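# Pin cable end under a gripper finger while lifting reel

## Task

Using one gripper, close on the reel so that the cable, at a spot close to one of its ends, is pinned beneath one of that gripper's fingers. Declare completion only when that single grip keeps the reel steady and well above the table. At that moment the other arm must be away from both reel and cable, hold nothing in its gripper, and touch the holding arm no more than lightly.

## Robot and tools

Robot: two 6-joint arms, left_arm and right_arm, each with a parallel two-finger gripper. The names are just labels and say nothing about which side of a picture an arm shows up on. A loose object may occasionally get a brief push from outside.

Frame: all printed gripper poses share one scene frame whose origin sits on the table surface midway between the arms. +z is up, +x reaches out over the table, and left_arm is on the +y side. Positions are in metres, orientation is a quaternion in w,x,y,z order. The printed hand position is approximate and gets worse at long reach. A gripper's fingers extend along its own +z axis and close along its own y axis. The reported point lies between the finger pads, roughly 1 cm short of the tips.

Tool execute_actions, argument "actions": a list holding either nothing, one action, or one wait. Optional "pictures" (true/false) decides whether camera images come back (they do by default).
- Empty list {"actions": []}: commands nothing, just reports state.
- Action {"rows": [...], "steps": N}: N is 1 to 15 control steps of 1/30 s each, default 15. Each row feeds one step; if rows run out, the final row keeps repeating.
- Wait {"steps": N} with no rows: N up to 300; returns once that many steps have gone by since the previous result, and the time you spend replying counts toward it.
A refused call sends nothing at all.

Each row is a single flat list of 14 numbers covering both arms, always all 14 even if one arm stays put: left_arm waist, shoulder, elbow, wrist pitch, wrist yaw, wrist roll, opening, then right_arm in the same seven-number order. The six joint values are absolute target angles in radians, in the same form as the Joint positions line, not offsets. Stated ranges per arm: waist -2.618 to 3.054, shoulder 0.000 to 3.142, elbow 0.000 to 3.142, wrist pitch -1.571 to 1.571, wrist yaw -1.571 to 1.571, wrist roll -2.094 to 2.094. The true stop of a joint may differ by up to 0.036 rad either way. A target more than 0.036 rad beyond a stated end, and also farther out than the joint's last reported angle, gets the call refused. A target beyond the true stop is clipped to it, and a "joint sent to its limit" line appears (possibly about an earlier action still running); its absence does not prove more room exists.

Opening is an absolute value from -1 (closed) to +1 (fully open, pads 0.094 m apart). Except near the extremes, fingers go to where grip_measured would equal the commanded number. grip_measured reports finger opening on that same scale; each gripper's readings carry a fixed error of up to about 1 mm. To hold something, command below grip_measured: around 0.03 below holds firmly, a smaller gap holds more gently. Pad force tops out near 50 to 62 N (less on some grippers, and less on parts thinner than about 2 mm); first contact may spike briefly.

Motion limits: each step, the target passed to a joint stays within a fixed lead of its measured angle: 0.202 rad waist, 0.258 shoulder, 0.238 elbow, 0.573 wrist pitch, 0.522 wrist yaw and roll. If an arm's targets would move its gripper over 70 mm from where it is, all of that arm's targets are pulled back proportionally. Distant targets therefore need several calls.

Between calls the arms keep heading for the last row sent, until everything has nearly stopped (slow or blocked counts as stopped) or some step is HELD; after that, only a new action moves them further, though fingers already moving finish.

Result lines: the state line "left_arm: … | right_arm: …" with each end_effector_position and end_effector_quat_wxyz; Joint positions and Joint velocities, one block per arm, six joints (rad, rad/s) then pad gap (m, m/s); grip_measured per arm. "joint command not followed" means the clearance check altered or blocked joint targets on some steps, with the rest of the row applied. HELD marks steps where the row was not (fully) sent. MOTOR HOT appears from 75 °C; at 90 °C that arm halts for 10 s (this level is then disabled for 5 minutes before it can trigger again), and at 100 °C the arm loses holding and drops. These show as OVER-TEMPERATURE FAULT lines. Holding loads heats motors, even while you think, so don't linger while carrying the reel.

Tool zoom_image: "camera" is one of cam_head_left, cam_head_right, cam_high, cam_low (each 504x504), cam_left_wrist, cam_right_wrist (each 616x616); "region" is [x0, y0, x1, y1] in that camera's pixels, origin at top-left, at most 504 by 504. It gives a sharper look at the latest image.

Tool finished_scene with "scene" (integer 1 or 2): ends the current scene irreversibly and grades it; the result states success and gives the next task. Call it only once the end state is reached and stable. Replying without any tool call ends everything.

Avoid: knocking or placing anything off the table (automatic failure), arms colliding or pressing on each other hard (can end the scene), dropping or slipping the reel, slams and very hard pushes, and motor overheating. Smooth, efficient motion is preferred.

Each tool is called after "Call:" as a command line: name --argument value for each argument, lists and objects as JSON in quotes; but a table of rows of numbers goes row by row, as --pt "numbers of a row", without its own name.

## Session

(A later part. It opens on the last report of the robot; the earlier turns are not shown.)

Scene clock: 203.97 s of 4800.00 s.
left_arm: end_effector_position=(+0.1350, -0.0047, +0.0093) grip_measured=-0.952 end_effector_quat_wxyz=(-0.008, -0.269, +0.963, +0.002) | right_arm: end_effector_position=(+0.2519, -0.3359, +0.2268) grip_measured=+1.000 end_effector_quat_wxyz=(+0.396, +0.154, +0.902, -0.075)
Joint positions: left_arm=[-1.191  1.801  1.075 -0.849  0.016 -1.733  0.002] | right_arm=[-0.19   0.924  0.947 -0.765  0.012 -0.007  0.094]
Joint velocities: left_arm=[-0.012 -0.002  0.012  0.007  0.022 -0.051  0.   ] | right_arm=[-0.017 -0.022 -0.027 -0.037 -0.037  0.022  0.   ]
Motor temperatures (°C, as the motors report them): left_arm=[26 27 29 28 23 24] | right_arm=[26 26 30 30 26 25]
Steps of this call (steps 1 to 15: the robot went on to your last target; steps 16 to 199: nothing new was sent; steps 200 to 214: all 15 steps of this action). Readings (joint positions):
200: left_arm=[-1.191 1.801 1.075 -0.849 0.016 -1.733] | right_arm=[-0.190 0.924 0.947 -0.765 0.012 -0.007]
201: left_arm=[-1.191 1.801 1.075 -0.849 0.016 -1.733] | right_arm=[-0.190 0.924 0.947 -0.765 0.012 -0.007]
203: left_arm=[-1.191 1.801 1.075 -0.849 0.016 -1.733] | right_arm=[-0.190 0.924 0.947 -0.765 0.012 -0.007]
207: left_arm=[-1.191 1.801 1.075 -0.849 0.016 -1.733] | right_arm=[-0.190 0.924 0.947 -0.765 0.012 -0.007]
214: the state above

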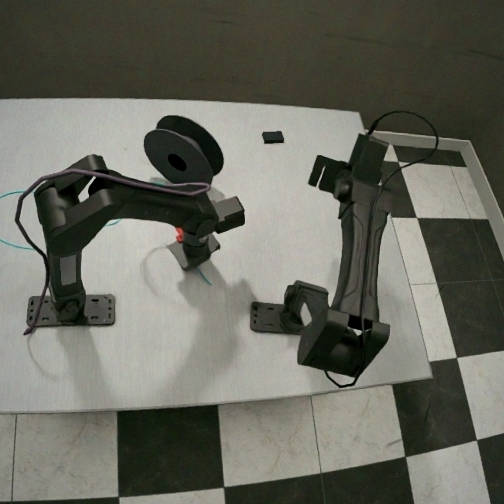

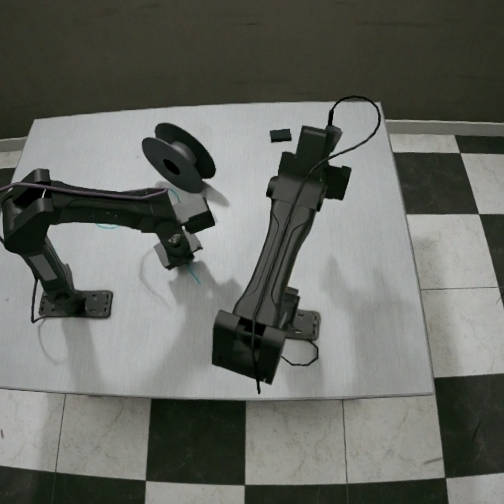

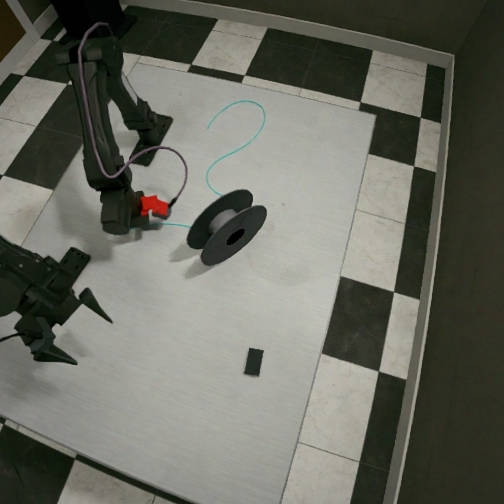

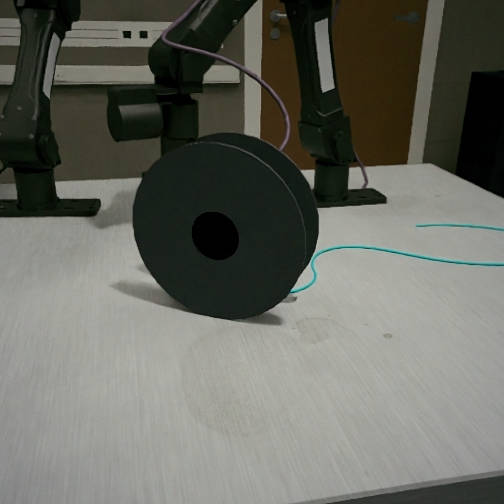

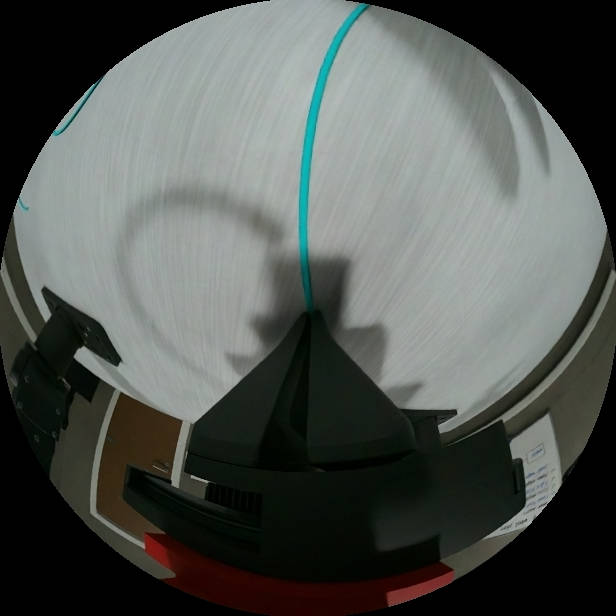

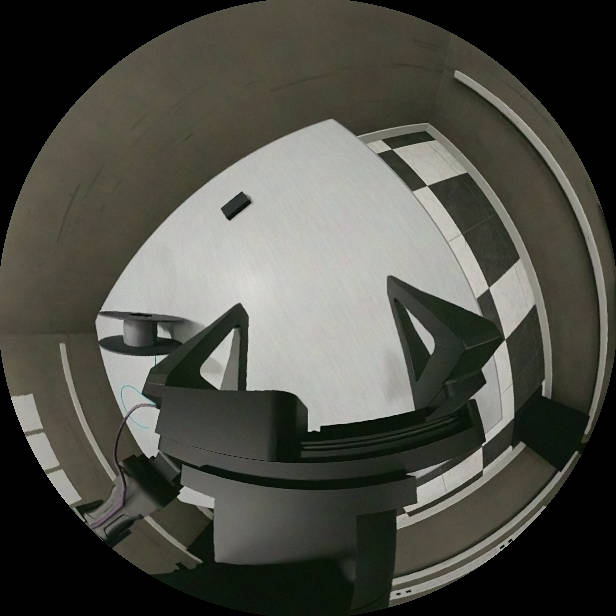

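Call:
execute_actions --actions '[{"rows": [[-1.186,1.8,1.065,-0.84,0,-1.74,-0.97,-0.187,0.924,0.947,-0.769,0,0,1],[-1.186,1.795,1.07,-0.845,0,-1.74,-0.98,-0.187,0.924,0.947,-0.769,0,0,1],[-1.186,1.79,1.075,-0.85,0,-1.74,-0.985,-0.187,0.924,0.947,-0.769,0,0,1],[-1.186,1.785,1.08,-0.855,0,-1.74,-0.985,-0.187,0.924,0.947,-0.769,0,0,1],[-1.186,1.78,1.085,-0.86,0,-1.74,-0.985,-0.187,0.924,0.947,-0.769,0,0,1],[-1.186,1.775,1.09,-0.865,0,-1.74,-0.985,-0.187,0.924,0.947,-0.769,0,0,1]], "steps": 6}]' --pictures false

Call:
execute_actions --actions '[{"rows": [[-1.184,1.768,1.095,-0.875,0,-1.74,-0.985,-0.187,0.924,0.947,-0.769,0,0,1],[-1.18,1.759,1.1,-0.887,0,-1.74,-0.985,-0.187,0.924,0.947,-0.769,0,0,1],[-1.174,1.748,1.106,-0.901,0,-1.74,-0.985,-0.187,0.924,0.947,-0.769,0,0,1],[-1.167,1.735,1.113,-0.917,0,-1.738,-0.985,-0.187,0.924,0.947,-0.769,0,0,1],[-1.158,1.72,1.12,-0.935,0.005,-1.736,-0.985,-0.187,0.924,0.947,-0.769,0,0,1],[-1.148,1.704,1.128,-0.954,0.01,-1.733,-0.985,-0.187,0.924,0.947,-0.769,0,0,1],[-1.136,1.688,1.136,-0.973,0.014,-1.73,-0.985,-0.187,0.924,0.947,-0.769,0,0,1],[-1.123,1.672,1.144,-0.992,0.018,-1.727,-0.985,-0.187,0.924,0.947,-0.769,0,0,1],[-1.109,1.656,1.152,-1.01,0.022,-1.724,-0.985,-0.187,0.924,0.947,-0.769,0,0,1],[-1.094,1.64,1.16,-1.027,0.026,-1.72,-0.985,-0.187,0.924,0.947,-0.769,0,0,1],[-1.078,1.624,1.168,-1.043,0.03,-1.716,-0.985,-0.187,0.924,0.947,-0.769,0,0,1],[-1.06,1.608,1.176,-1.057,0.035,-1.712,-0.985,-0.187,0.924,0.95,-0.769,0,0,1],[-1.041,1.592,1.184,-1.068,0.04,-1.708,-0.985,-0.187,0.926,0.955,-0.771,0,0,1],[-1.021,1.576,1.192,-1.076,0.045,-1.704,-0.985,-0.185,0.93,0.963,-0.774,0,0,1],[-1.0,1.56,1.2,-1.08,0.05,-1.7,-0.985,-0.18,0.936,0.974,-0.778,-0.003,-0.005,1]], "steps": 15}]' --pictures false

Call:
execute_actions --actions '[{"rows": [[-0.977,1.546,1.207,-1.08,0.057,-1.694,-0.985,-0.172,0.946,0.99,-0.785,-0.007,-0.012,1],[-0.952,1.533,1.214,-1.08,0.065,-1.687,-0.985,-0.16,0.96,1.01,-0.794,-0.013,-0.021,1],[-0.926,1.521,1.221,-1.078,0.074,-1.679,-0.985,-0.145,0.978,1.034,-0.805,-0.021,-0.033,1],[-0.899,1.51,1.227,-1.075,0.084,-1.67,-0.985,-0.127,0.999,1.062,-0.818,-0.03,-0.047,1],[-0.871,1.5,1.233,-1.071,0.095,-1.66,-0.985,-0.106,1.023,1.094,-0.833,-0.041,-0.063,1],[-0.843,1.491,1.239,-1.066,0.107,-1.65,-0.985,-0.083,1.05,1.129,-0.85,-0.053,-0.081,1],[-0.815,1.483,1.244,-1.06,0.119,-1.64,-0.985,-0.057,1.079,1.167,-0.869,-0.066,-0.101,1],[-0.787,1.475,1.249,-1.054,0.132,-1.63,-0.985,-0.029,1.11,1.207,-0.889,-0.08,-0.123,1],[-0.759,1.468,1.254,-1.047,0.145,-1.62,-0.985,0.0,1.143,1.249,-0.91,-0.095,-0.146,1],[-0.731,1.461,1.258,-1.04,0.158,-1.609,-0.985,0.031,1.177,1.292,-0.932,-0.111,-0.17,1],[-0.703,1.455,1.262,-1.033,0.171,-1.598,-0.985,0.063,1.212,1.336,-0.955,-0.127,-0.195,1],[-0.675,1.449,1.266,-1.026,0.184,-1.587,-0.985,0.095,1.247,1.38,-0.978,-0.144,-0.22,1],[-0.647,1.444,1.27,-1.019,0.197,-1.576,-0.985,0.127,1.282,1.424,-1.001,-0.16,-0.245,1],[-0.619,1.439,1.273,-1.012,0.21,-1.565,-0.985,0.159,1.317,1.468,-1.024,-0.177,-0.27,1],[-0.591,1.435,1.276,-1.005,0.223,-1.554,-0.985,0.191,1.352,1.512,-1.047,-0.193,-0.295,1]], "steps": 15}]' --pictures false

Call:
execute_actions --actions '[{"rows": [[-0.563,1.431,1.279,-0.998,0.236,-1.543,-0.985,0.223,1.387,1.556,-1.07,-0.21,-0.32,1],[-0.535,1.428,1.281,-0.991,0.249,-1.532,-0.985,0.255,1.421,1.599,-1.093,-0.226,-0.345,1],[-0.507,1.425,1.283,-0.984,0.262,-1.521,-0.985,0.287,1.455,1.641,-1.116,-0.242,-0.37,1],[-0.48,1.422,1.285,-0.977,0.275,-1.51,-0.985,0.318,1.488,1.682,-1.139,-0.258,-0.394,1],[-0.454,1.42,1.287,-0.97,0.287,-1.5,-0.985,0.348,1.52,1.721,-1.161,-0.274,-0.418,1],[-0.429,1.418,1.289,-0.964,0.299,-1.49,-0.985,0.377,1.55,1.758,-1.182,-0.289,-0.441,1],[-0.406,1.416,1.29,-0.958,0.31,-1.481,-0.985,0.404,1.578,1.792,-1.201,-0.303,-0.462,1],[-0.385,1.415,1.291,-0.953,0.32,-1.472,-0.985,0.429,1.604,1.823,-1.219,-0.315,-0.481,1],[-0.366,1.414,1.292,-0.948,0.329,-1.464,-0.985,0.451,1.627,1.851,-1.235,-0.327,-0.499,1],[-0.349,1.413,1.293,-0.944,0.337,-1.457,-0.985,0.47,1.647,1.875,-1.249,-0.337,-0.514,1],[-0.335,1.412,1.294,-0.94,0.343,-1.452,-0.985,0.486,1.664,1.895,-1.261,-0.345,-0.527,1],[-0.324,1.411,1.295,-0.937,0.348,-1.447,-0.985,0.499,1.677,1.911,-1.27,-0.352,-0.537,1],[-0.315,1.41,1.295,-0.935,0.352,-1.444,-0.985,0.509,1.687,1.923,-1.277,-0.357,-0.544,1],[-0.309,1.41,1.295,-0.933,0.355,-1.442,-0.985,0.516,1.694,1.932,-1.282,-0.36,-0.55,1],[-0.305,1.41,1.295,-0.932,0.357,-1.44,-0.985,0.52,1.698,1.937,-1.285,-0.362,-0.553,1]], "steps": 15}]' --pictures false

Call:
execute_actions --actions '[{"steps": 20}]'

Scene clock: 253.17 s of 4800.00 s.
left_arm: end_effector_position=(+0.1350, -0.0047, +0.0093) grip_measured=-0.971 end_effector_quat_wxyz=(-0.008, -0.269, +0.963, +0.002) | right_arm: end_effector_position=(+0.2519, -0.3359, +0.2268) grip_measured=+1.000 end_effector_quat_wxyz=(+0.396, +0.154, +0.902, -0.075)
Joint positions: left_arm=[-1.191  1.801  1.075 -0.849  0.016 -1.733  0.001] | right_arm=[-0.19   0.924  0.947 -0.765  0.012 -0.007  0.094]
Joint velocities: left_arm=[ 0.002 -0.002 -0.007  0.037 -0.051 -0.051 -0.001] | right_arm=[-0.012  0.017  0.007 -0.037  0.066 -0.081  0.   ]
Motor temperatures (°C, as the motors report them): left_arm=[26 27 29 28 23 24] | right_arm=[26 26 31 31 26 25]
Steps of this call (steps 1 to 15: the robot went on to your last target; steps 16 to 200: nothing new was sent; then 42.33 s passed at rest; steps 201 to 206: all 6 steps of this action). Readings (joint positions):
201: left_arm=[-1.191 1.801 1.075 -0.849 0.016 -1.733] | right_arm=[-0.190 0.924 0.947 -0.765 0.012 -0.007]
202: left_arm=[-1.191 1.801 1.075 -0.849 0.016 -1.733] | right_arm=[-0.190 0.924 0.947 -0.765 0.012 -0.007]
204: left_arm=[-1.191 1.801 1.075 -0.849 0.016 -1.733] | right_arm=[-0.190 0.924 0.947 -0.765 0.012 -0.007]
206: the state above

Scene clock: 253.67 s of 4800.00 s.
left_arm: end_effector_position=(+0.1736, +0.0120, +0.0801) grip_measured=-0.971 end_effector_quat_wxyz=(-0.006, -0.333, +0.941, -0.055) | right_arm: end_effector_position=(+0.2519, -0.3359, +0.2268) grip_measured=+1.000 end_effector_quat_wxyz=(+0.396, +0.154, +0.902, -0.075)
Joint positions: left_arm=[-1.042  1.613  1.152 -1.004  0.032 -1.721  0.001] | right_arm=[-0.19   0.924  0.947 -0.765  0.012 -0.007  0.094]
Joint velocities: left_arm=[ 0.554 -0.476  0.232 -0.256  0.125  0.066 -0.   ] | right_arm=[ 0.007 -0.007  0.012  0.022 -0.051 -0.037  0.   ]
Motor temperatures (°C, as the motors report them): left_arm=[26 27 29 28 23 24] | right_arm=[26 26 31 31 26 25]
Steps of this call (steps 1 to 15: all 15 steps of this action). Readings (joint positions):
1: left_arm=[-1.191 1.800 1.075 -0.849 0.016 -1.733] | right_arm=[-0.190 0.924 0.947 -0.765 0.012 -0.007]
2: left_arm=[-1.191 1.798 1.075 -0.851 0.016 -1.733] | right_arm=[-0.190 0.924 0.947 -0.765 0.012 -0.007]
4: left_arm=[-1.186 1.789 1.075 -0.860 0.016 -1.733] | right_arm=[-0.190 0.924 0.947 -0.765 0.012 -0.007]
8: left_arm=[-1.154 1.737 1.087 -0.909 0.016 -1.733] | right_arm=[-0.190 0.924 0.947 -0.765 0.012 -0.007]
15: the state above

Scene clock: 254.17 s of 4800.00 s.
left_arm: end_effector_position=(+0.2619, +0.0628, +0.1469) grip_measured=-0.971 end_effector_quat_wxyz=(-0.010, -0.447, +0.878, -0.169) | right_arm: end_effector_position=(+0.3336, -0.2257, +0.2925) grip_measured=+1.000 end_effector_quat_wxyz=(+0.388, -0.099, +0.916, +0.011)
Joint positions: left_arm=[-0.645  1.47   1.233 -1.034  0.165 -1.608  0.001] | right_arm=[ 0.128  1.274  1.422 -0.927 -0.111 -0.19   0.094]
Joint velocities: left_arm=[ 0.789 -0.154  0.081  0.037  0.403  0.286  0.   ] | right_arm=[ 0.906  1.038  1.282 -0.652 -0.359 -0.681  0.   ]
Motor temperatures (°C, as the motors report them): left_arm=[26 27 29 28 23 24] | right_arm=[26 26 31 31 26 25]
Steps of this call (steps 1 to 15: all 15 steps of this action). Readings (joint positions):
1: left_arm=[-1.022 1.597 1.160 -1.014 0.037 -1.718] | right_arm=[-0.188 0.925 0.949 -0.766 0.012 -0.007]
2: left_arm=[-1.000 1.582 1.167 -1.022 0.042 -1.714] | right_arm=[-0.183 0.929 0.957 -0.771 0.011 -0.008]
4: left_arm=[-0.952 1.555 1.181 -1.033 0.054 -1.703] | right_arm=[-0.161 0.951 0.993 -0.783 0.006 -0.015]
8: left_arm=[-0.842 1.515 1.205 -1.037 0.087 -1.674] | right_arm=[-0.082 1.042 1.122 -0.816 -0.021 -0.055]
15: the state above

Scene clock: 254.67 s of 4800.00 s.
left_arm: end_effector_position=(+0.3260, +0.1196, +0.1768) grip_measured=-0.971 end_effector_quat_wxyz=(+0.009, -0.500, +0.826, -0.259) | right_arm: end_effector_position=(+0.3410, -0.0428, +0.2949) grip_measured=+1.000 end_effector_quat_wxyz=(+0.297, -0.435, +0.840, +0.132)
Joint positions: left_arm=[-0.318  1.439  1.257 -0.965  0.319 -1.472  0.001] | right_arm=[ 0.509  1.675  1.899 -1.205 -0.32  -0.498  0.094]
Joint velocities: left_arm=[ 0.193 -0.027 -0.002  0.066  0.198  0.227  0.   ] | right_arm=[ 0.242  0.237  0.252 -0.33  -0.227 -0.403  0.   ]
Motor temperatures (°C, as the motors report them): left_arm=[26 27 29 28 23 24] | right_arm=[26 26 31 31 26 25]
Steps of this call (steps 1 to 15: all 15 steps of this action). Readings (joint positions):
1: left_arm=[-0.617 1.466 1.236 -1.031 0.177 -1.598] | right_arm=[0.160 1.310 1.466 -0.947 -0.126 -0.213]
2: left_arm=[-0.589 1.462 1.239 -1.027 0.190 -1.587] | right_arm=[0.192 1.345 1.509 -0.967 -0.142 -0.236]
4: left_arm=[-0.533 1.455 1.244 -1.018 0.214 -1.566] | right_arm=[0.256 1.414 1.594 -1.009 -0.173 -0.284]
8: left_arm=[-0.428 1.446 1.252 -0.995 0.262 -1.525] | right_arm=[0.377 1.541 1.748 -1.093 -0.236 -0.377]
15: the state above

Scene clock: 255.33 s of 4800.00 s.
left_arm: end_effector_position=(+0.3271, +0.1176, +0.1793) grip_measured=-0.971 end_effector_quat_wxyz=(+0.006, -0.490, +0.829, -0.271) | right_arm: end_effector_position=(+0.3296, -0.0383, +0.2916) grip_measured=+1.000 end_effector_quat_wxyz=(+0.277, -0.460, +0.831, +0.142)
Joint positions: left_arm=[-0.309  1.438  1.257 -0.956  0.346 -1.452  0.001] | right_arm=[ 0.519  1.685  1.916 -1.259 -0.345 -0.544  0.094]
Joint velocities: left_arm=[-0.017 -0.002  0.002 -0.007  0.037 -0.051 -0.   ] | right_arm=[ 0.012 -0.002  0.002 -0.051  0.037 -0.007  0.   ]
Motor temperatures (°C, as the motors report them): left_arm=[26 27 29 28 23 24] | right_arm=[26 26 31 30 26 25]
Steps of this call (steps 1 to 20: the robot went on to your last target). Readings (joint positions):
1: left_arm=[-0.313 1.438 1.257 -0.962 0.324 -1.468] | right_arm=[0.515 1.681 1.905 -1.215 -0.327 -0.507]
2: left_arm=[-0.310 1.438 1.257 -0.960 0.327 -1.465] | right_arm=[0.518 1.684 1.908 -1.223 -0.332 -0.515]
4: left_arm=[-0.309 1.438 1.257 -0.958 0.334 -1.460] | right_arm=[0.519 1.685 1.912 -1.236 -0.337 -0.526]
8: left_arm=[-0.309 1.438 1.257 -0.957 0.342 -1.455] | right_arm=[0.519 1.685 1.916 -1.250 -0.342 -0.537]
20: the state above

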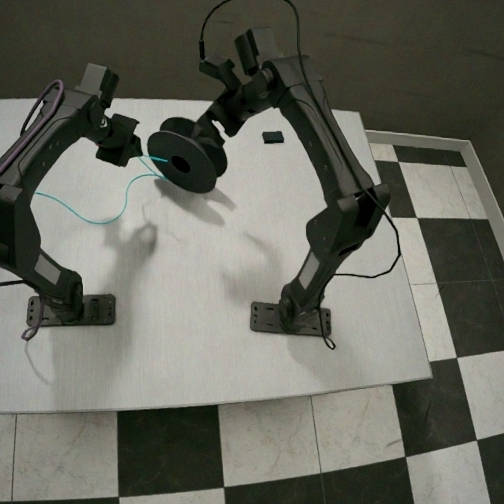

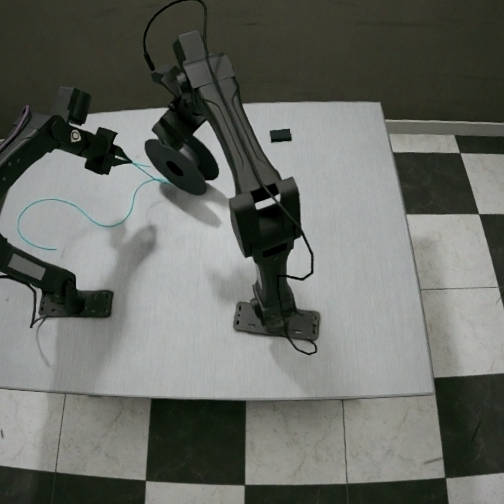

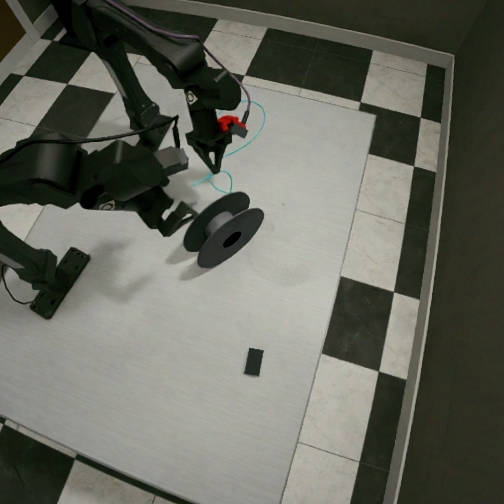

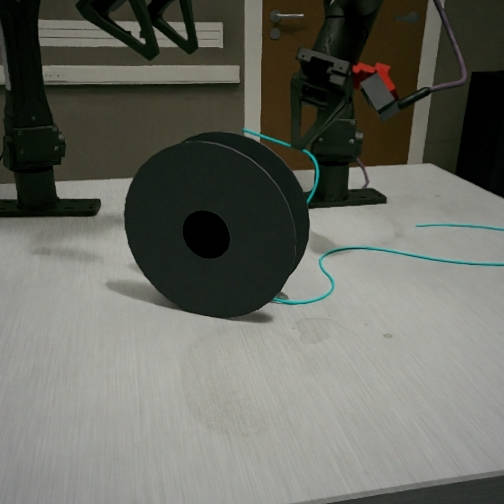

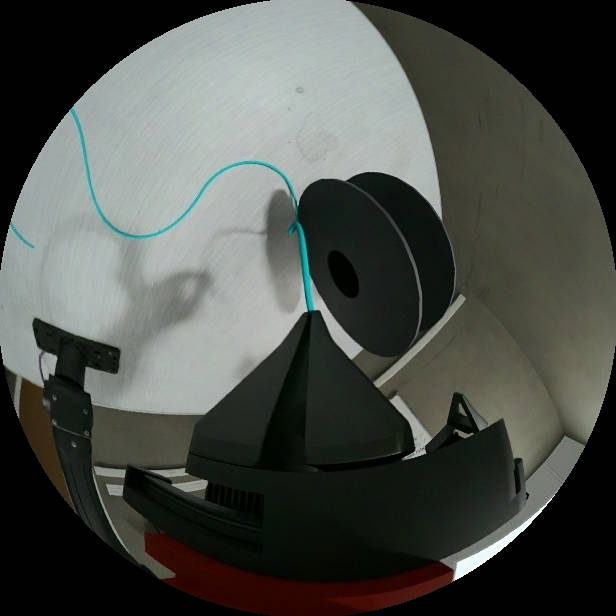

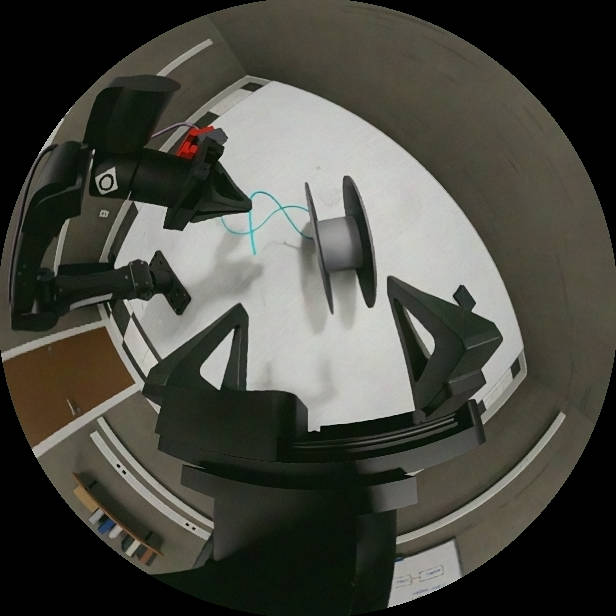

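Call:
execute_actions --actions '[]'

Call:
zoom_image --camera "cam_right_wrist" --region '[180, 130, 450, 400]'

Scene clock: 257.80 s of 4800.00 s.
left_arm: end_effector_position=(+0.3271, +0.1176, +0.1793) grip_measured=-0.971 end_effector_quat_wxyz=(+0.006, -0.490, +0.829, -0.271) | right_arm: end_effector_position=(+0.3296, -0.0383, +0.2915) grip_measured=+1.000 end_effector_quat_wxyz=(+0.277, -0.460, +0.831, +0.142)
Joint positions: left_arm=[-0.309  1.438  1.257 -0.956  0.346 -1.451  0.001] | right_arm=[ 0.519  1.685  1.916 -1.259 -0.345 -0.545  0.094]
Joint velocities: left_arm=[-0.002 -0.002 -0.002 -0.022  0.007 -0.007 -0.001] | right_arm=[-0.022 -0.007 -0.002  0.037 -0.051  0.051  0.   ]
Motor temperatures (°C, as the motors report them): left_arm=[26 27 30 28 23 24] | right_arm=[26 26 31 30 26 25]
Steps of this call (steps 1 to 15: the robot went on to your last target; steps 16 to 74: nothing new was sent). Readings (joint positions):
1: left_arm=[-0.309 1.438 1.257 -0.956 0.346 -1.451] | right_arm=[0.519 1.685 1.916 -1.259 -0.345 -0.544]
2: left_arm=[-0.309 1.438 1.257 -0.956 0.346 -1.451] | right_arm=[0.519 1.685 1.916 -1.259 -0.345 -0.544]
4: left_arm=[-0.309 1.438 1.257 -0.956 0.346 -1.451] | right_arm=[0.519 1.685 1.916 -1.259 -0.345 -0.544]
8: left_arm=[-0.309 1.438 1.257 -0.956 0.346 -1.451] | right_arm=[0.519 1.685 1.916 -1.259 -0.345 -0.545]
74: the state above
All arms were judged still, so your last target was given up. Only a new action makes them travel on or press farther. Fingers that are still opening or closing keep moving.

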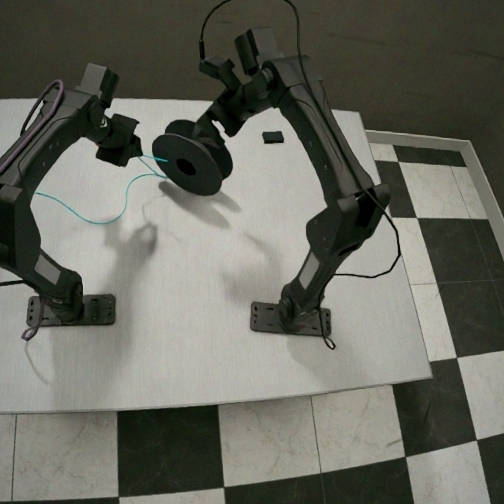

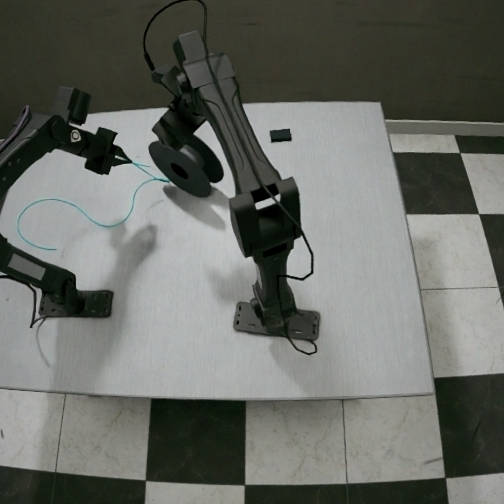

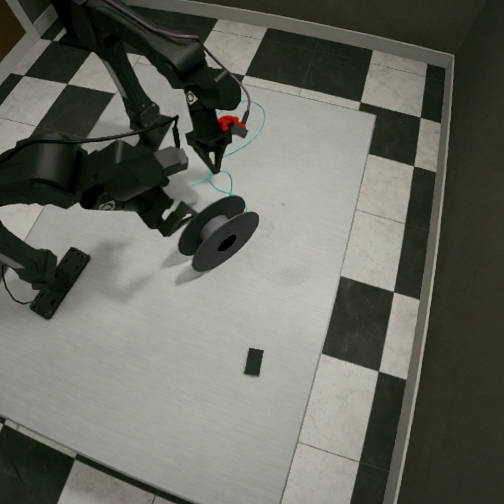

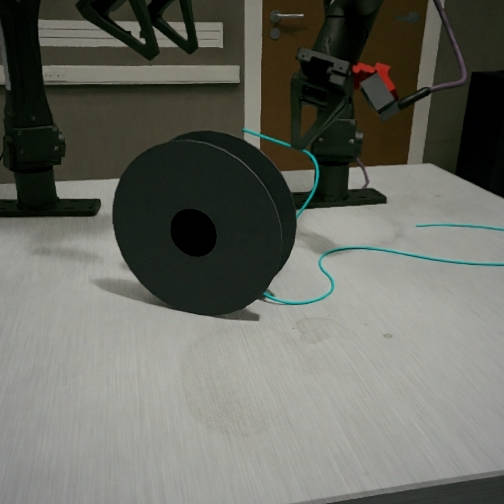

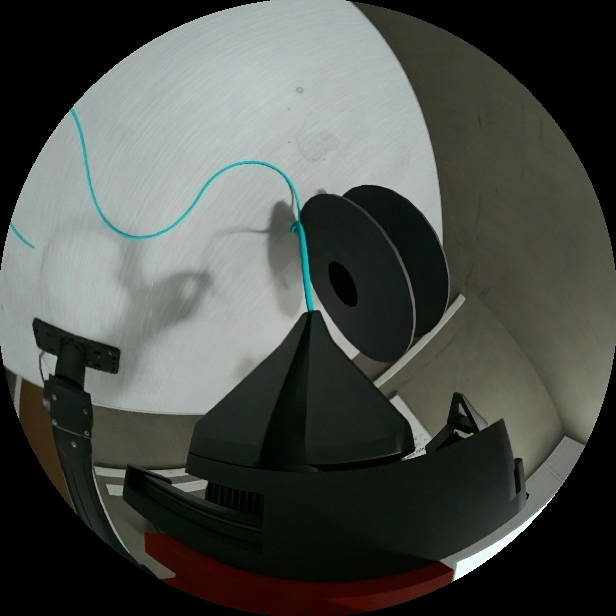

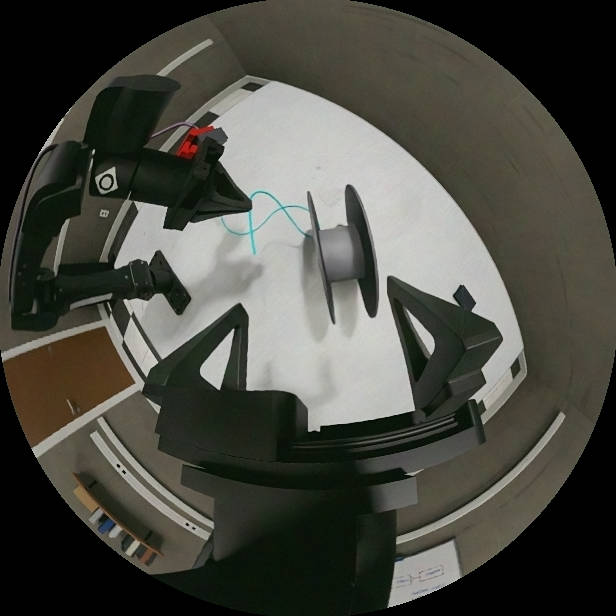

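Region (180, 130, 450, 400) of cam_right_wrist's 616x616 image, scaled by 1.867, with more detail than that image has.

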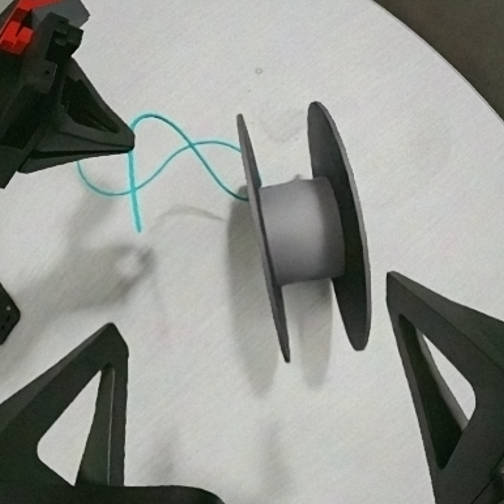

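Call:
execute_actions --actions '[]'

Scene clock: 259.73 s of 4800.00 s.
left_arm: end_effector_position=(+0.3271, +0.1176, +0.1793) grip_measured=-0.971 end_effector_quat_wxyz=(+0.006, -0.490, +0.829, -0.271) | right_arm: end_effector_position=(+0.3296, -0.0383, +0.2915) grip_measured=+1.000 end_effector_quat_wxyz=(+0.277, -0.460, +0.831, +0.142)
Joint positions: left_arm=[-0.309  1.438  1.257 -0.956  0.346 -1.451  0.001] | right_arm=[ 0.519  1.685  1.916 -1.259 -0.345 -0.545  0.094]
Joint velocities: left_arm=[ 0.007 -0.002  0.007 -0.139 -0.037  0.007  0.   ] | right_arm=[-0.012 -0.002  0.002  0.022  0.051  0.037  0.   ]
Motor temperatures (°C, as the motors report them): left_arm=[26 27 30 28 24 24] | right_arm=[26 26 31 30 26 25]
Steps of this call (steps 1 to 58: nothing new was sent). Readings (joint positions):
1: left_arm=[-0.309 1.438 1.257 -0.956 0.346 -1.451] | right_arm=[0.519 1.685 1.916 -1.259 -0.345 -0.545]
2: left_arm=[-0.309 1.438 1.257 -0.956 0.346 -1.451] | right_arm=[0.519 1.685 1.916 -1.259 -0.345 -0.545]
4: left_arm=[-0.309 1.438 1.257 -0.956 0.346 -1.451] | right_arm=[0.519 1.685 1.916 -1.259 -0.345 -0.545]
8: left_arm=[-0.309 1.438 1.257 -0.956 0.346 -1.451] | right_arm=[0.519 1.685 1.916 -1.259 -0.345 -0.545]
58: the state above

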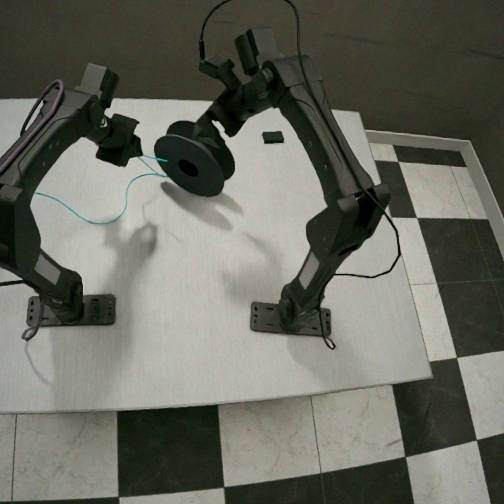

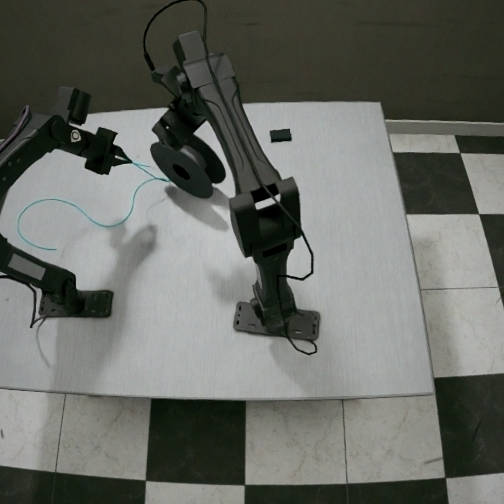

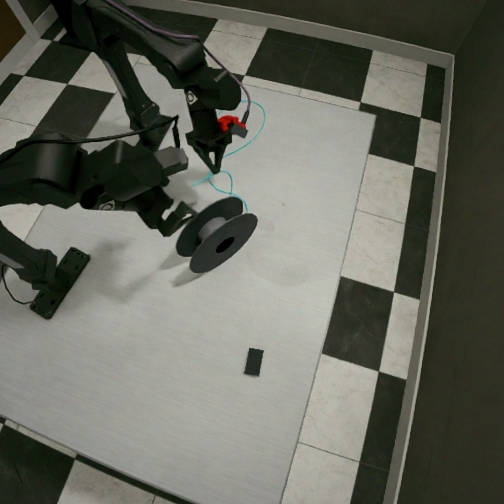

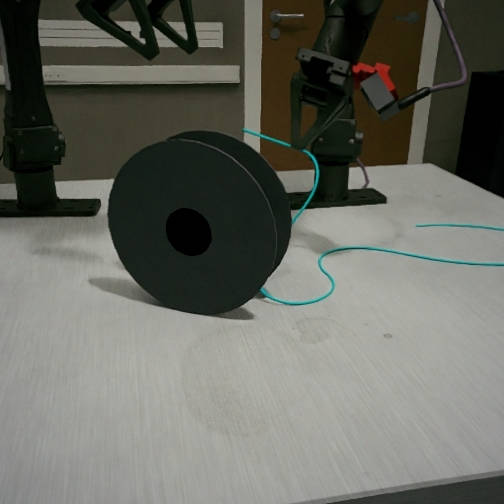

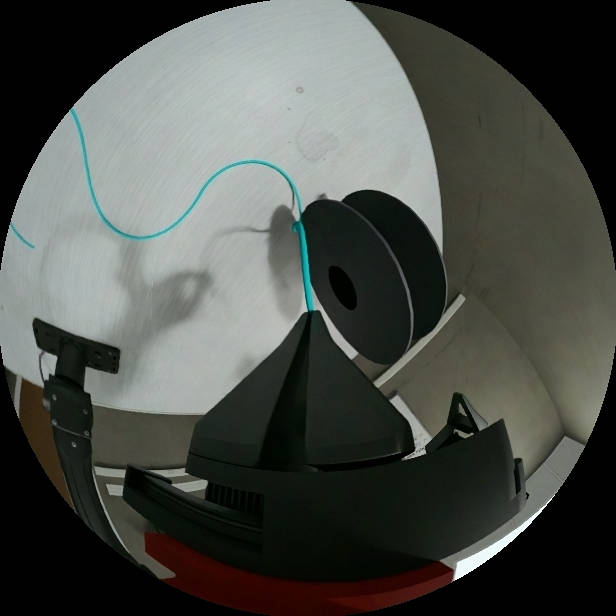

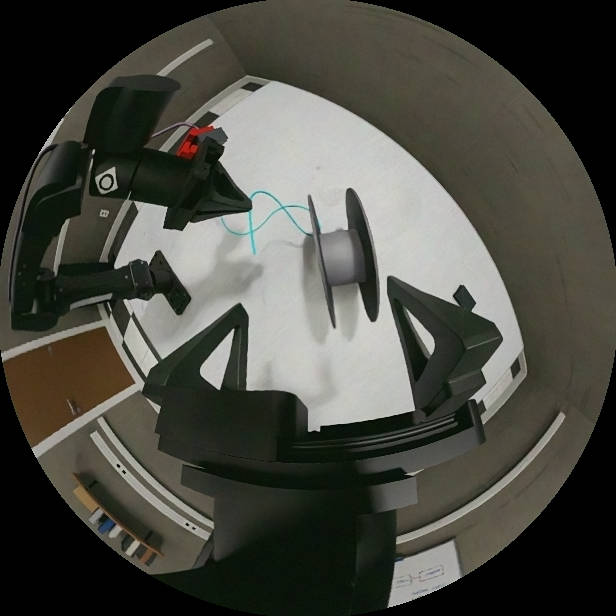

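Call:
execute_actions --actions '[{"rows": [[-0.307,1.409,1.285,-0.927,0.354,-1.442,-0.985,0.52,1.697,1.93,-1.275,-0.362,-0.553,0.94],[-0.311,1.408,1.275,-0.917,0.35,-1.445,-0.985,0.519,1.696,1.922,-1.265,-0.363,-0.554,0.87],[-0.317,1.406,1.264,-0.902,0.344,-1.45,-0.985,0.518,1.694,1.913,-1.255,-0.364,-0.555,0.8],[-0.324,1.403,1.252,-0.884,0.336,-1.456,-0.985,0.517,1.692,1.903,-1.244,-0.365,-0.556,0.73],[-0.333,1.4,1.239,-0.862,0.326,-1.463,-0.985,0.516,1.69,1.892,-1.233,-0.366,-0.557,0.66],[-0.343,1.397,1.225,-0.837,0.315,-1.471,-0.985,0.515,1.688,1.88,-1.221,-0.367,-0.558,0.59],[-0.354,1.393,1.21,-0.809,0.303,-1.479,-0.985,0.514,1.686,1.867,-1.209,-0.368,-0.559,0.52],[-0.366,1.389,1.194,-0.779,0.29,-1.488,-0.985,0.513,1.684,1.853,-1.196,-0.369,-0.56,0.45],[-0.379,1.385,1.177,-0.747,0.276,-1.498,-0.985,0.511,1.681,1.838,-1.183,-0.37,-0.561,0.38],[-0.392,1.38,1.159,-0.714,0.261,-1.508,-0.985,0.51,1.678,1.823,-1.17,-0.371,-0.562,0.31],[-0.405,1.376,1.141,-0.68,0.246,-1.518,-0.985,0.508,1.675,1.808,-1.157,-0.372,-0.563,0.24],[-0.418,1.371,1.123,-0.646,0.231,-1.529,-0.985,0.507,1.672,1.793,-1.144,-0.373,-0.564,0.18],[-0.432,1.366,1.105,-0.612,0.216,-1.54,-0.985,0.505,1.669,1.778,-1.131,-0.374,-0.565,0.13],[-0.446,1.362,1.087,-0.578,0.201,-1.551,-0.985,0.504,1.666,1.763,-1.118,-0.376,-0.566,0.1],[-0.46,1.357,1.069,-0.544,0.186,-1.562,-0.985,0.502,1.663,1.748,-1.105,-0.377,-0.567,0.1]], "steps": 15}]' --pictures false

Call:
execute_actions --actions '[{"rows": [[-0.474,1.352,1.051,-0.51,0.171,-1.573,-0.985,0.5,1.66,1.733,-1.092,-0.378,-0.568,0.1],[-0.488,1.347,1.033,-0.476,0.156,-1.584,-0.985,0.499,1.657,1.718,-1.079,-0.379,-0.569,0.1],[-0.502,1.342,1.015,-0.442,0.141,-1.595,-0.985,0.497,1.654,1.703,-1.066,-0.38,-0.57,0.1],[-0.515,1.338,0.997,-0.409,0.126,-1.605,-0.985,0.496,1.651,1.688,-1.053,-0.381,-0.571,0.1],[-0.528,1.333,0.979,-0.377,0.112,-1.615,-0.985,0.494,1.649,1.673,-1.041,-0.382,-0.572,0.1],[-0.54,1.329,0.962,-0.346,0.098,-1.625,-0.985,0.493,1.647,1.659,-1.03,-0.383,-0.572,0.1],[-0.552,1.325,0.946,-0.317,0.085,-1.634,-0.985,0.492,1.645,1.645,-1.02,-0.384,-0.573,0.1],[-0.563,1.321,0.931,-0.29,0.073,-1.642,-0.985,0.491,1.643,1.632,-1.01,-0.385,-0.573,0.1],[-0.573,1.318,0.917,-0.266,0.062,-1.65,-0.985,0.49,1.641,1.62,-1.001,-0.386,-0.574,0.1],[-0.582,1.315,0.905,-0.245,0.052,-1.657,-0.985,0.489,1.639,1.609,-0.994,-0.387,-0.574,0.1],[-0.589,1.312,0.894,-0.227,0.044,-1.662,-0.985,0.488,1.638,1.6,-0.988,-0.388,-0.574,0.1],[-0.595,1.31,0.885,-0.213,0.037,-1.666,-0.985,0.487,1.637,1.592,-0.983,-0.388,-0.574,0.1],[-0.599,1.309,0.878,-0.202,0.032,-1.669,-0.985,0.487,1.636,1.586,-0.979,-0.389,-0.574,0.1],[-0.602,1.308,0.873,-0.195,0.029,-1.672,-0.985,0.486,1.635,1.582,-0.976,-0.389,-0.574,0.1],[-0.604,1.307,0.87,-0.19,0.027,-1.673,-0.985,0.486,1.635,1.58,-0.975,-0.389,-0.574,0.1]], "steps": 15}]' --pictures false

Call:
execute_actions --actions '[{"steps": 20}]'

Scene clock: 333.77 s of 4800.00 s.
left_arm: end_effector_position=(+0.3349, +0.0863, +0.1682) grip_measured=-0.971 end_effector_quat_wxyz=(+0.064, -0.460, +0.830, -0.309) | right_arm: end_effector_position=(+0.3374, -0.0359, +0.2607) grip_measured=+0.106 end_effector_quat_wxyz=(+0.269, -0.462, +0.832, +0.146)
Joint positions: left_arm=[-0.43   1.393  1.115 -0.697  0.254 -1.518  0.001] | right_arm=[ 0.513  1.685  1.791 -1.156 -0.356 -0.555  0.052]
Joint velocities: left_arm=[-0.398 -0.09  -0.569  0.886 -0.344 -0.256  0.   ] | right_arm=[-0.022  0.002 -0.427  0.359  0.037 -0.037 -0.009]
Motor temperatures (°C, as the motors report them): left_arm=[26 28 33 30 24 24] | right_arm=[26 28 32 28 26 25]
Steps of this call (steps 1 to 400: nothing new was sent; then 60.20 s passed at rest; steps 401 to 415: all 15 steps of this action). Readings (joint positions):
401: left_arm=[-0.309 1.438 1.257 -0.955 0.346 -1.451] | right_arm=[0.519 1.685 1.916 -1.259 -0.345 -0.545]
402: left_arm=[-0.309 1.438 1.257 -0.954 0.346 -1.451] | right_arm=[0.519 1.685 1.916 -1.259 -0.345 -0.545]
404: left_arm=[-0.310 1.438 1.257 -0.944 0.346 -1.451] | right_arm=[0.519 1.685 1.916 -1.258 -0.346 -0.545]
408: left_arm=[-0.337 1.425 1.236 -0.881 0.328 -1.463] | right_arm=[0.519 1.685 1.900 -1.230 -0.350 -0.549]
415: the state above

Scene clock: 334.27 s of 4800.00 s.
left_arm: end_effector_position=(+0.3418, +0.0483, +0.1583) grip_measured=-0.971 end_effector_quat_wxyz=(+0.147, -0.448, +0.795, -0.382) | right_arm: end_effector_position=(+0.3423, -0.0401, +0.2229) grip_measured=+0.101 end_effector_quat_wxyz=(+0.269, -0.460, +0.833, +0.149)
Joint positions: left_arm=[-0.594  1.338  0.891 -0.284  0.073 -1.651  0.001] | right_arm=[ 0.494  1.658  1.605 -1.001 -0.369 -0.565  0.052]
Joint velocities: left_arm=[-0.105 -0.051 -0.149  0.315 -0.198 -0.139  0.   ] | right_arm=[-0.002  0.002 -0.159  0.183 -0.022  0.007 -0.001]
Motor temperatures (°C, as the motors report them): left_arm=[26 28 33 30 24 24] | right_arm=[26 28 32 28 26 25]
Steps of this call (steps 1 to 15: all 15 steps of this action). Readings (joint positions):
1: left_arm=[-0.444 1.389 1.096 -0.667 0.241 -1.528] | right_arm=[0.511 1.685 1.776 -1.145 -0.357 -0.555]
2: left_arm=[-0.457 1.386 1.077 -0.636 0.228 -1.538] | right_arm=[0.509 1.685 1.762 -1.132 -0.358 -0.557]
4: left_arm=[-0.485 1.377 1.040 -0.573 0.200 -1.559] | right_arm=[0.505 1.683 1.731 -1.107 -0.359 -0.558]
8: left_arm=[-0.537 1.358 0.972 -0.447 0.145 -1.599] | right_arm=[0.499 1.670 1.672 -1.060 -0.363 -0.562]
15: the state above

Scene clock: 334.93 s of 4800.00 s.
left_arm: end_effector_position=(+0.3516, +0.0466, +0.1684) grip_measured=-0.971 end_effector_quat_wxyz=(+0.167, -0.453, +0.777, -0.403) | right_arm: end_effector_position=(+0.3460, -0.0385, +0.2233) grip_measured=+0.101 end_effector_quat_wxyz=(+0.278, -0.460, +0.830, +0.148)
Joint positions: left_arm=[-0.597  1.335  0.883 -0.217  0.042 -1.672  0.001] | right_arm=[ 0.493  1.658  1.597 -0.976 -0.372 -0.566  0.052]
Joint velocities: left_arm=[ 0.007  0.002  0.002  0.037 -0.022 -0.022 -0.   ] | right_arm=[ 0.002 -0.002 -0.012  0.022 -0.11   0.066  0.   ]
Motor temperatures (°C, as the motors report them): left_arm=[26 28 33 30 24 24] | right_arm=[26 28 32 28 26 25]
Steps of this call (steps 1 to 20: the robot went on to your last target). Readings (joint positions):
1: left_arm=[-0.596 1.337 0.887 -0.271 0.068 -1.655] | right_arm=[0.493 1.658 1.601 -0.997 -0.369 -0.565]
2: left_arm=[-0.597 1.337 0.885 -0.261 0.063 -1.658] | right_arm=[0.493 1.658 1.598 -0.994 -0.369 -0.565]
4: left_arm=[-0.597 1.337 0.883 -0.246 0.056 -1.663] | right_arm=[0.493 1.658 1.597 -0.989 -0.370 -0.565]
8: left_arm=[-0.597 1.335 0.883 -0.227 0.047 -1.668] | right_arm=[0.493 1.658 1.597 -0.980 -0.371 -0.565]
20: the state above

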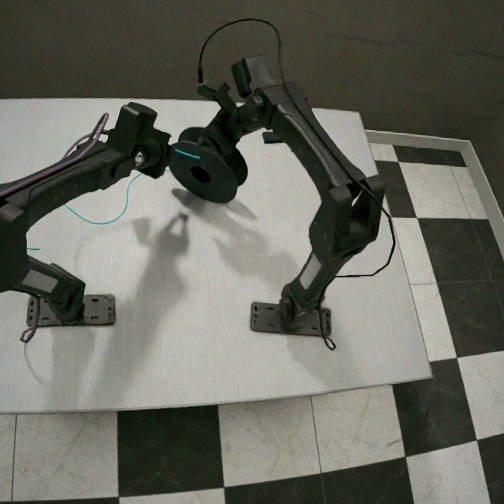

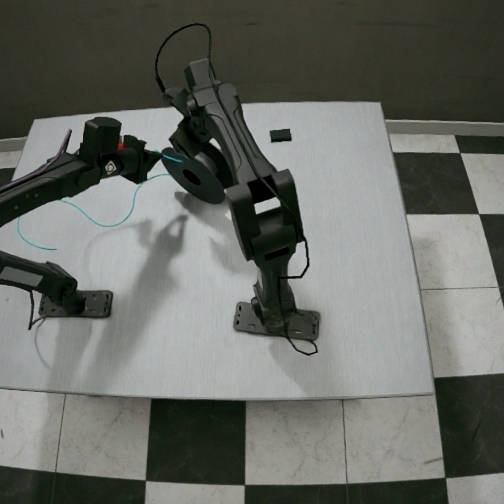

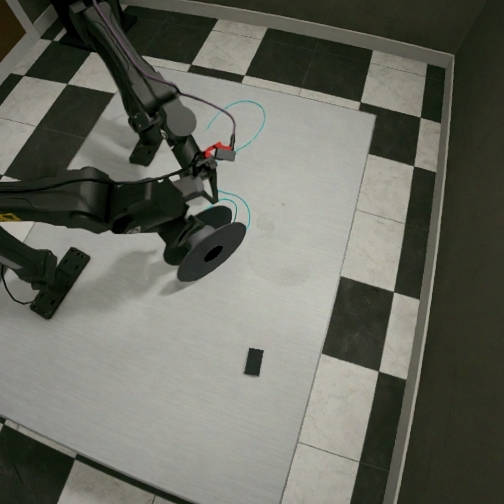

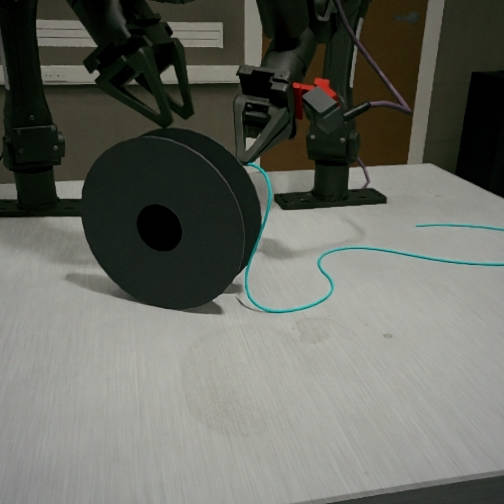

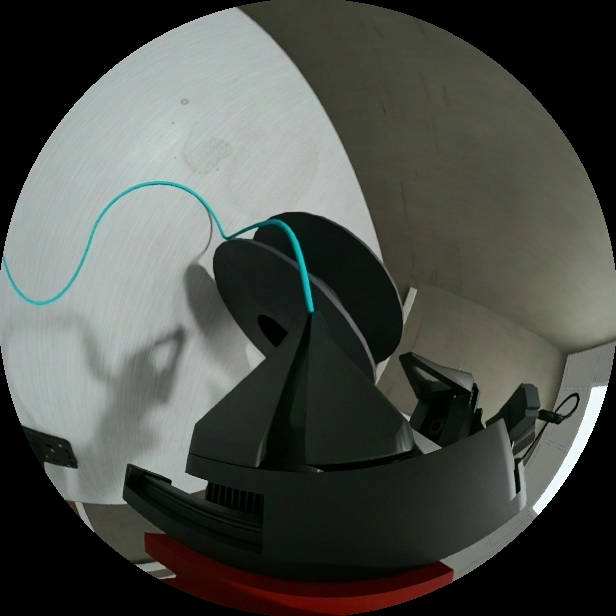

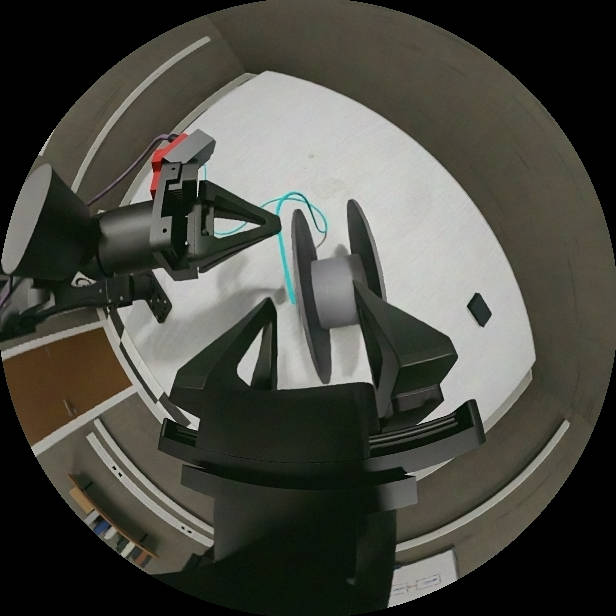

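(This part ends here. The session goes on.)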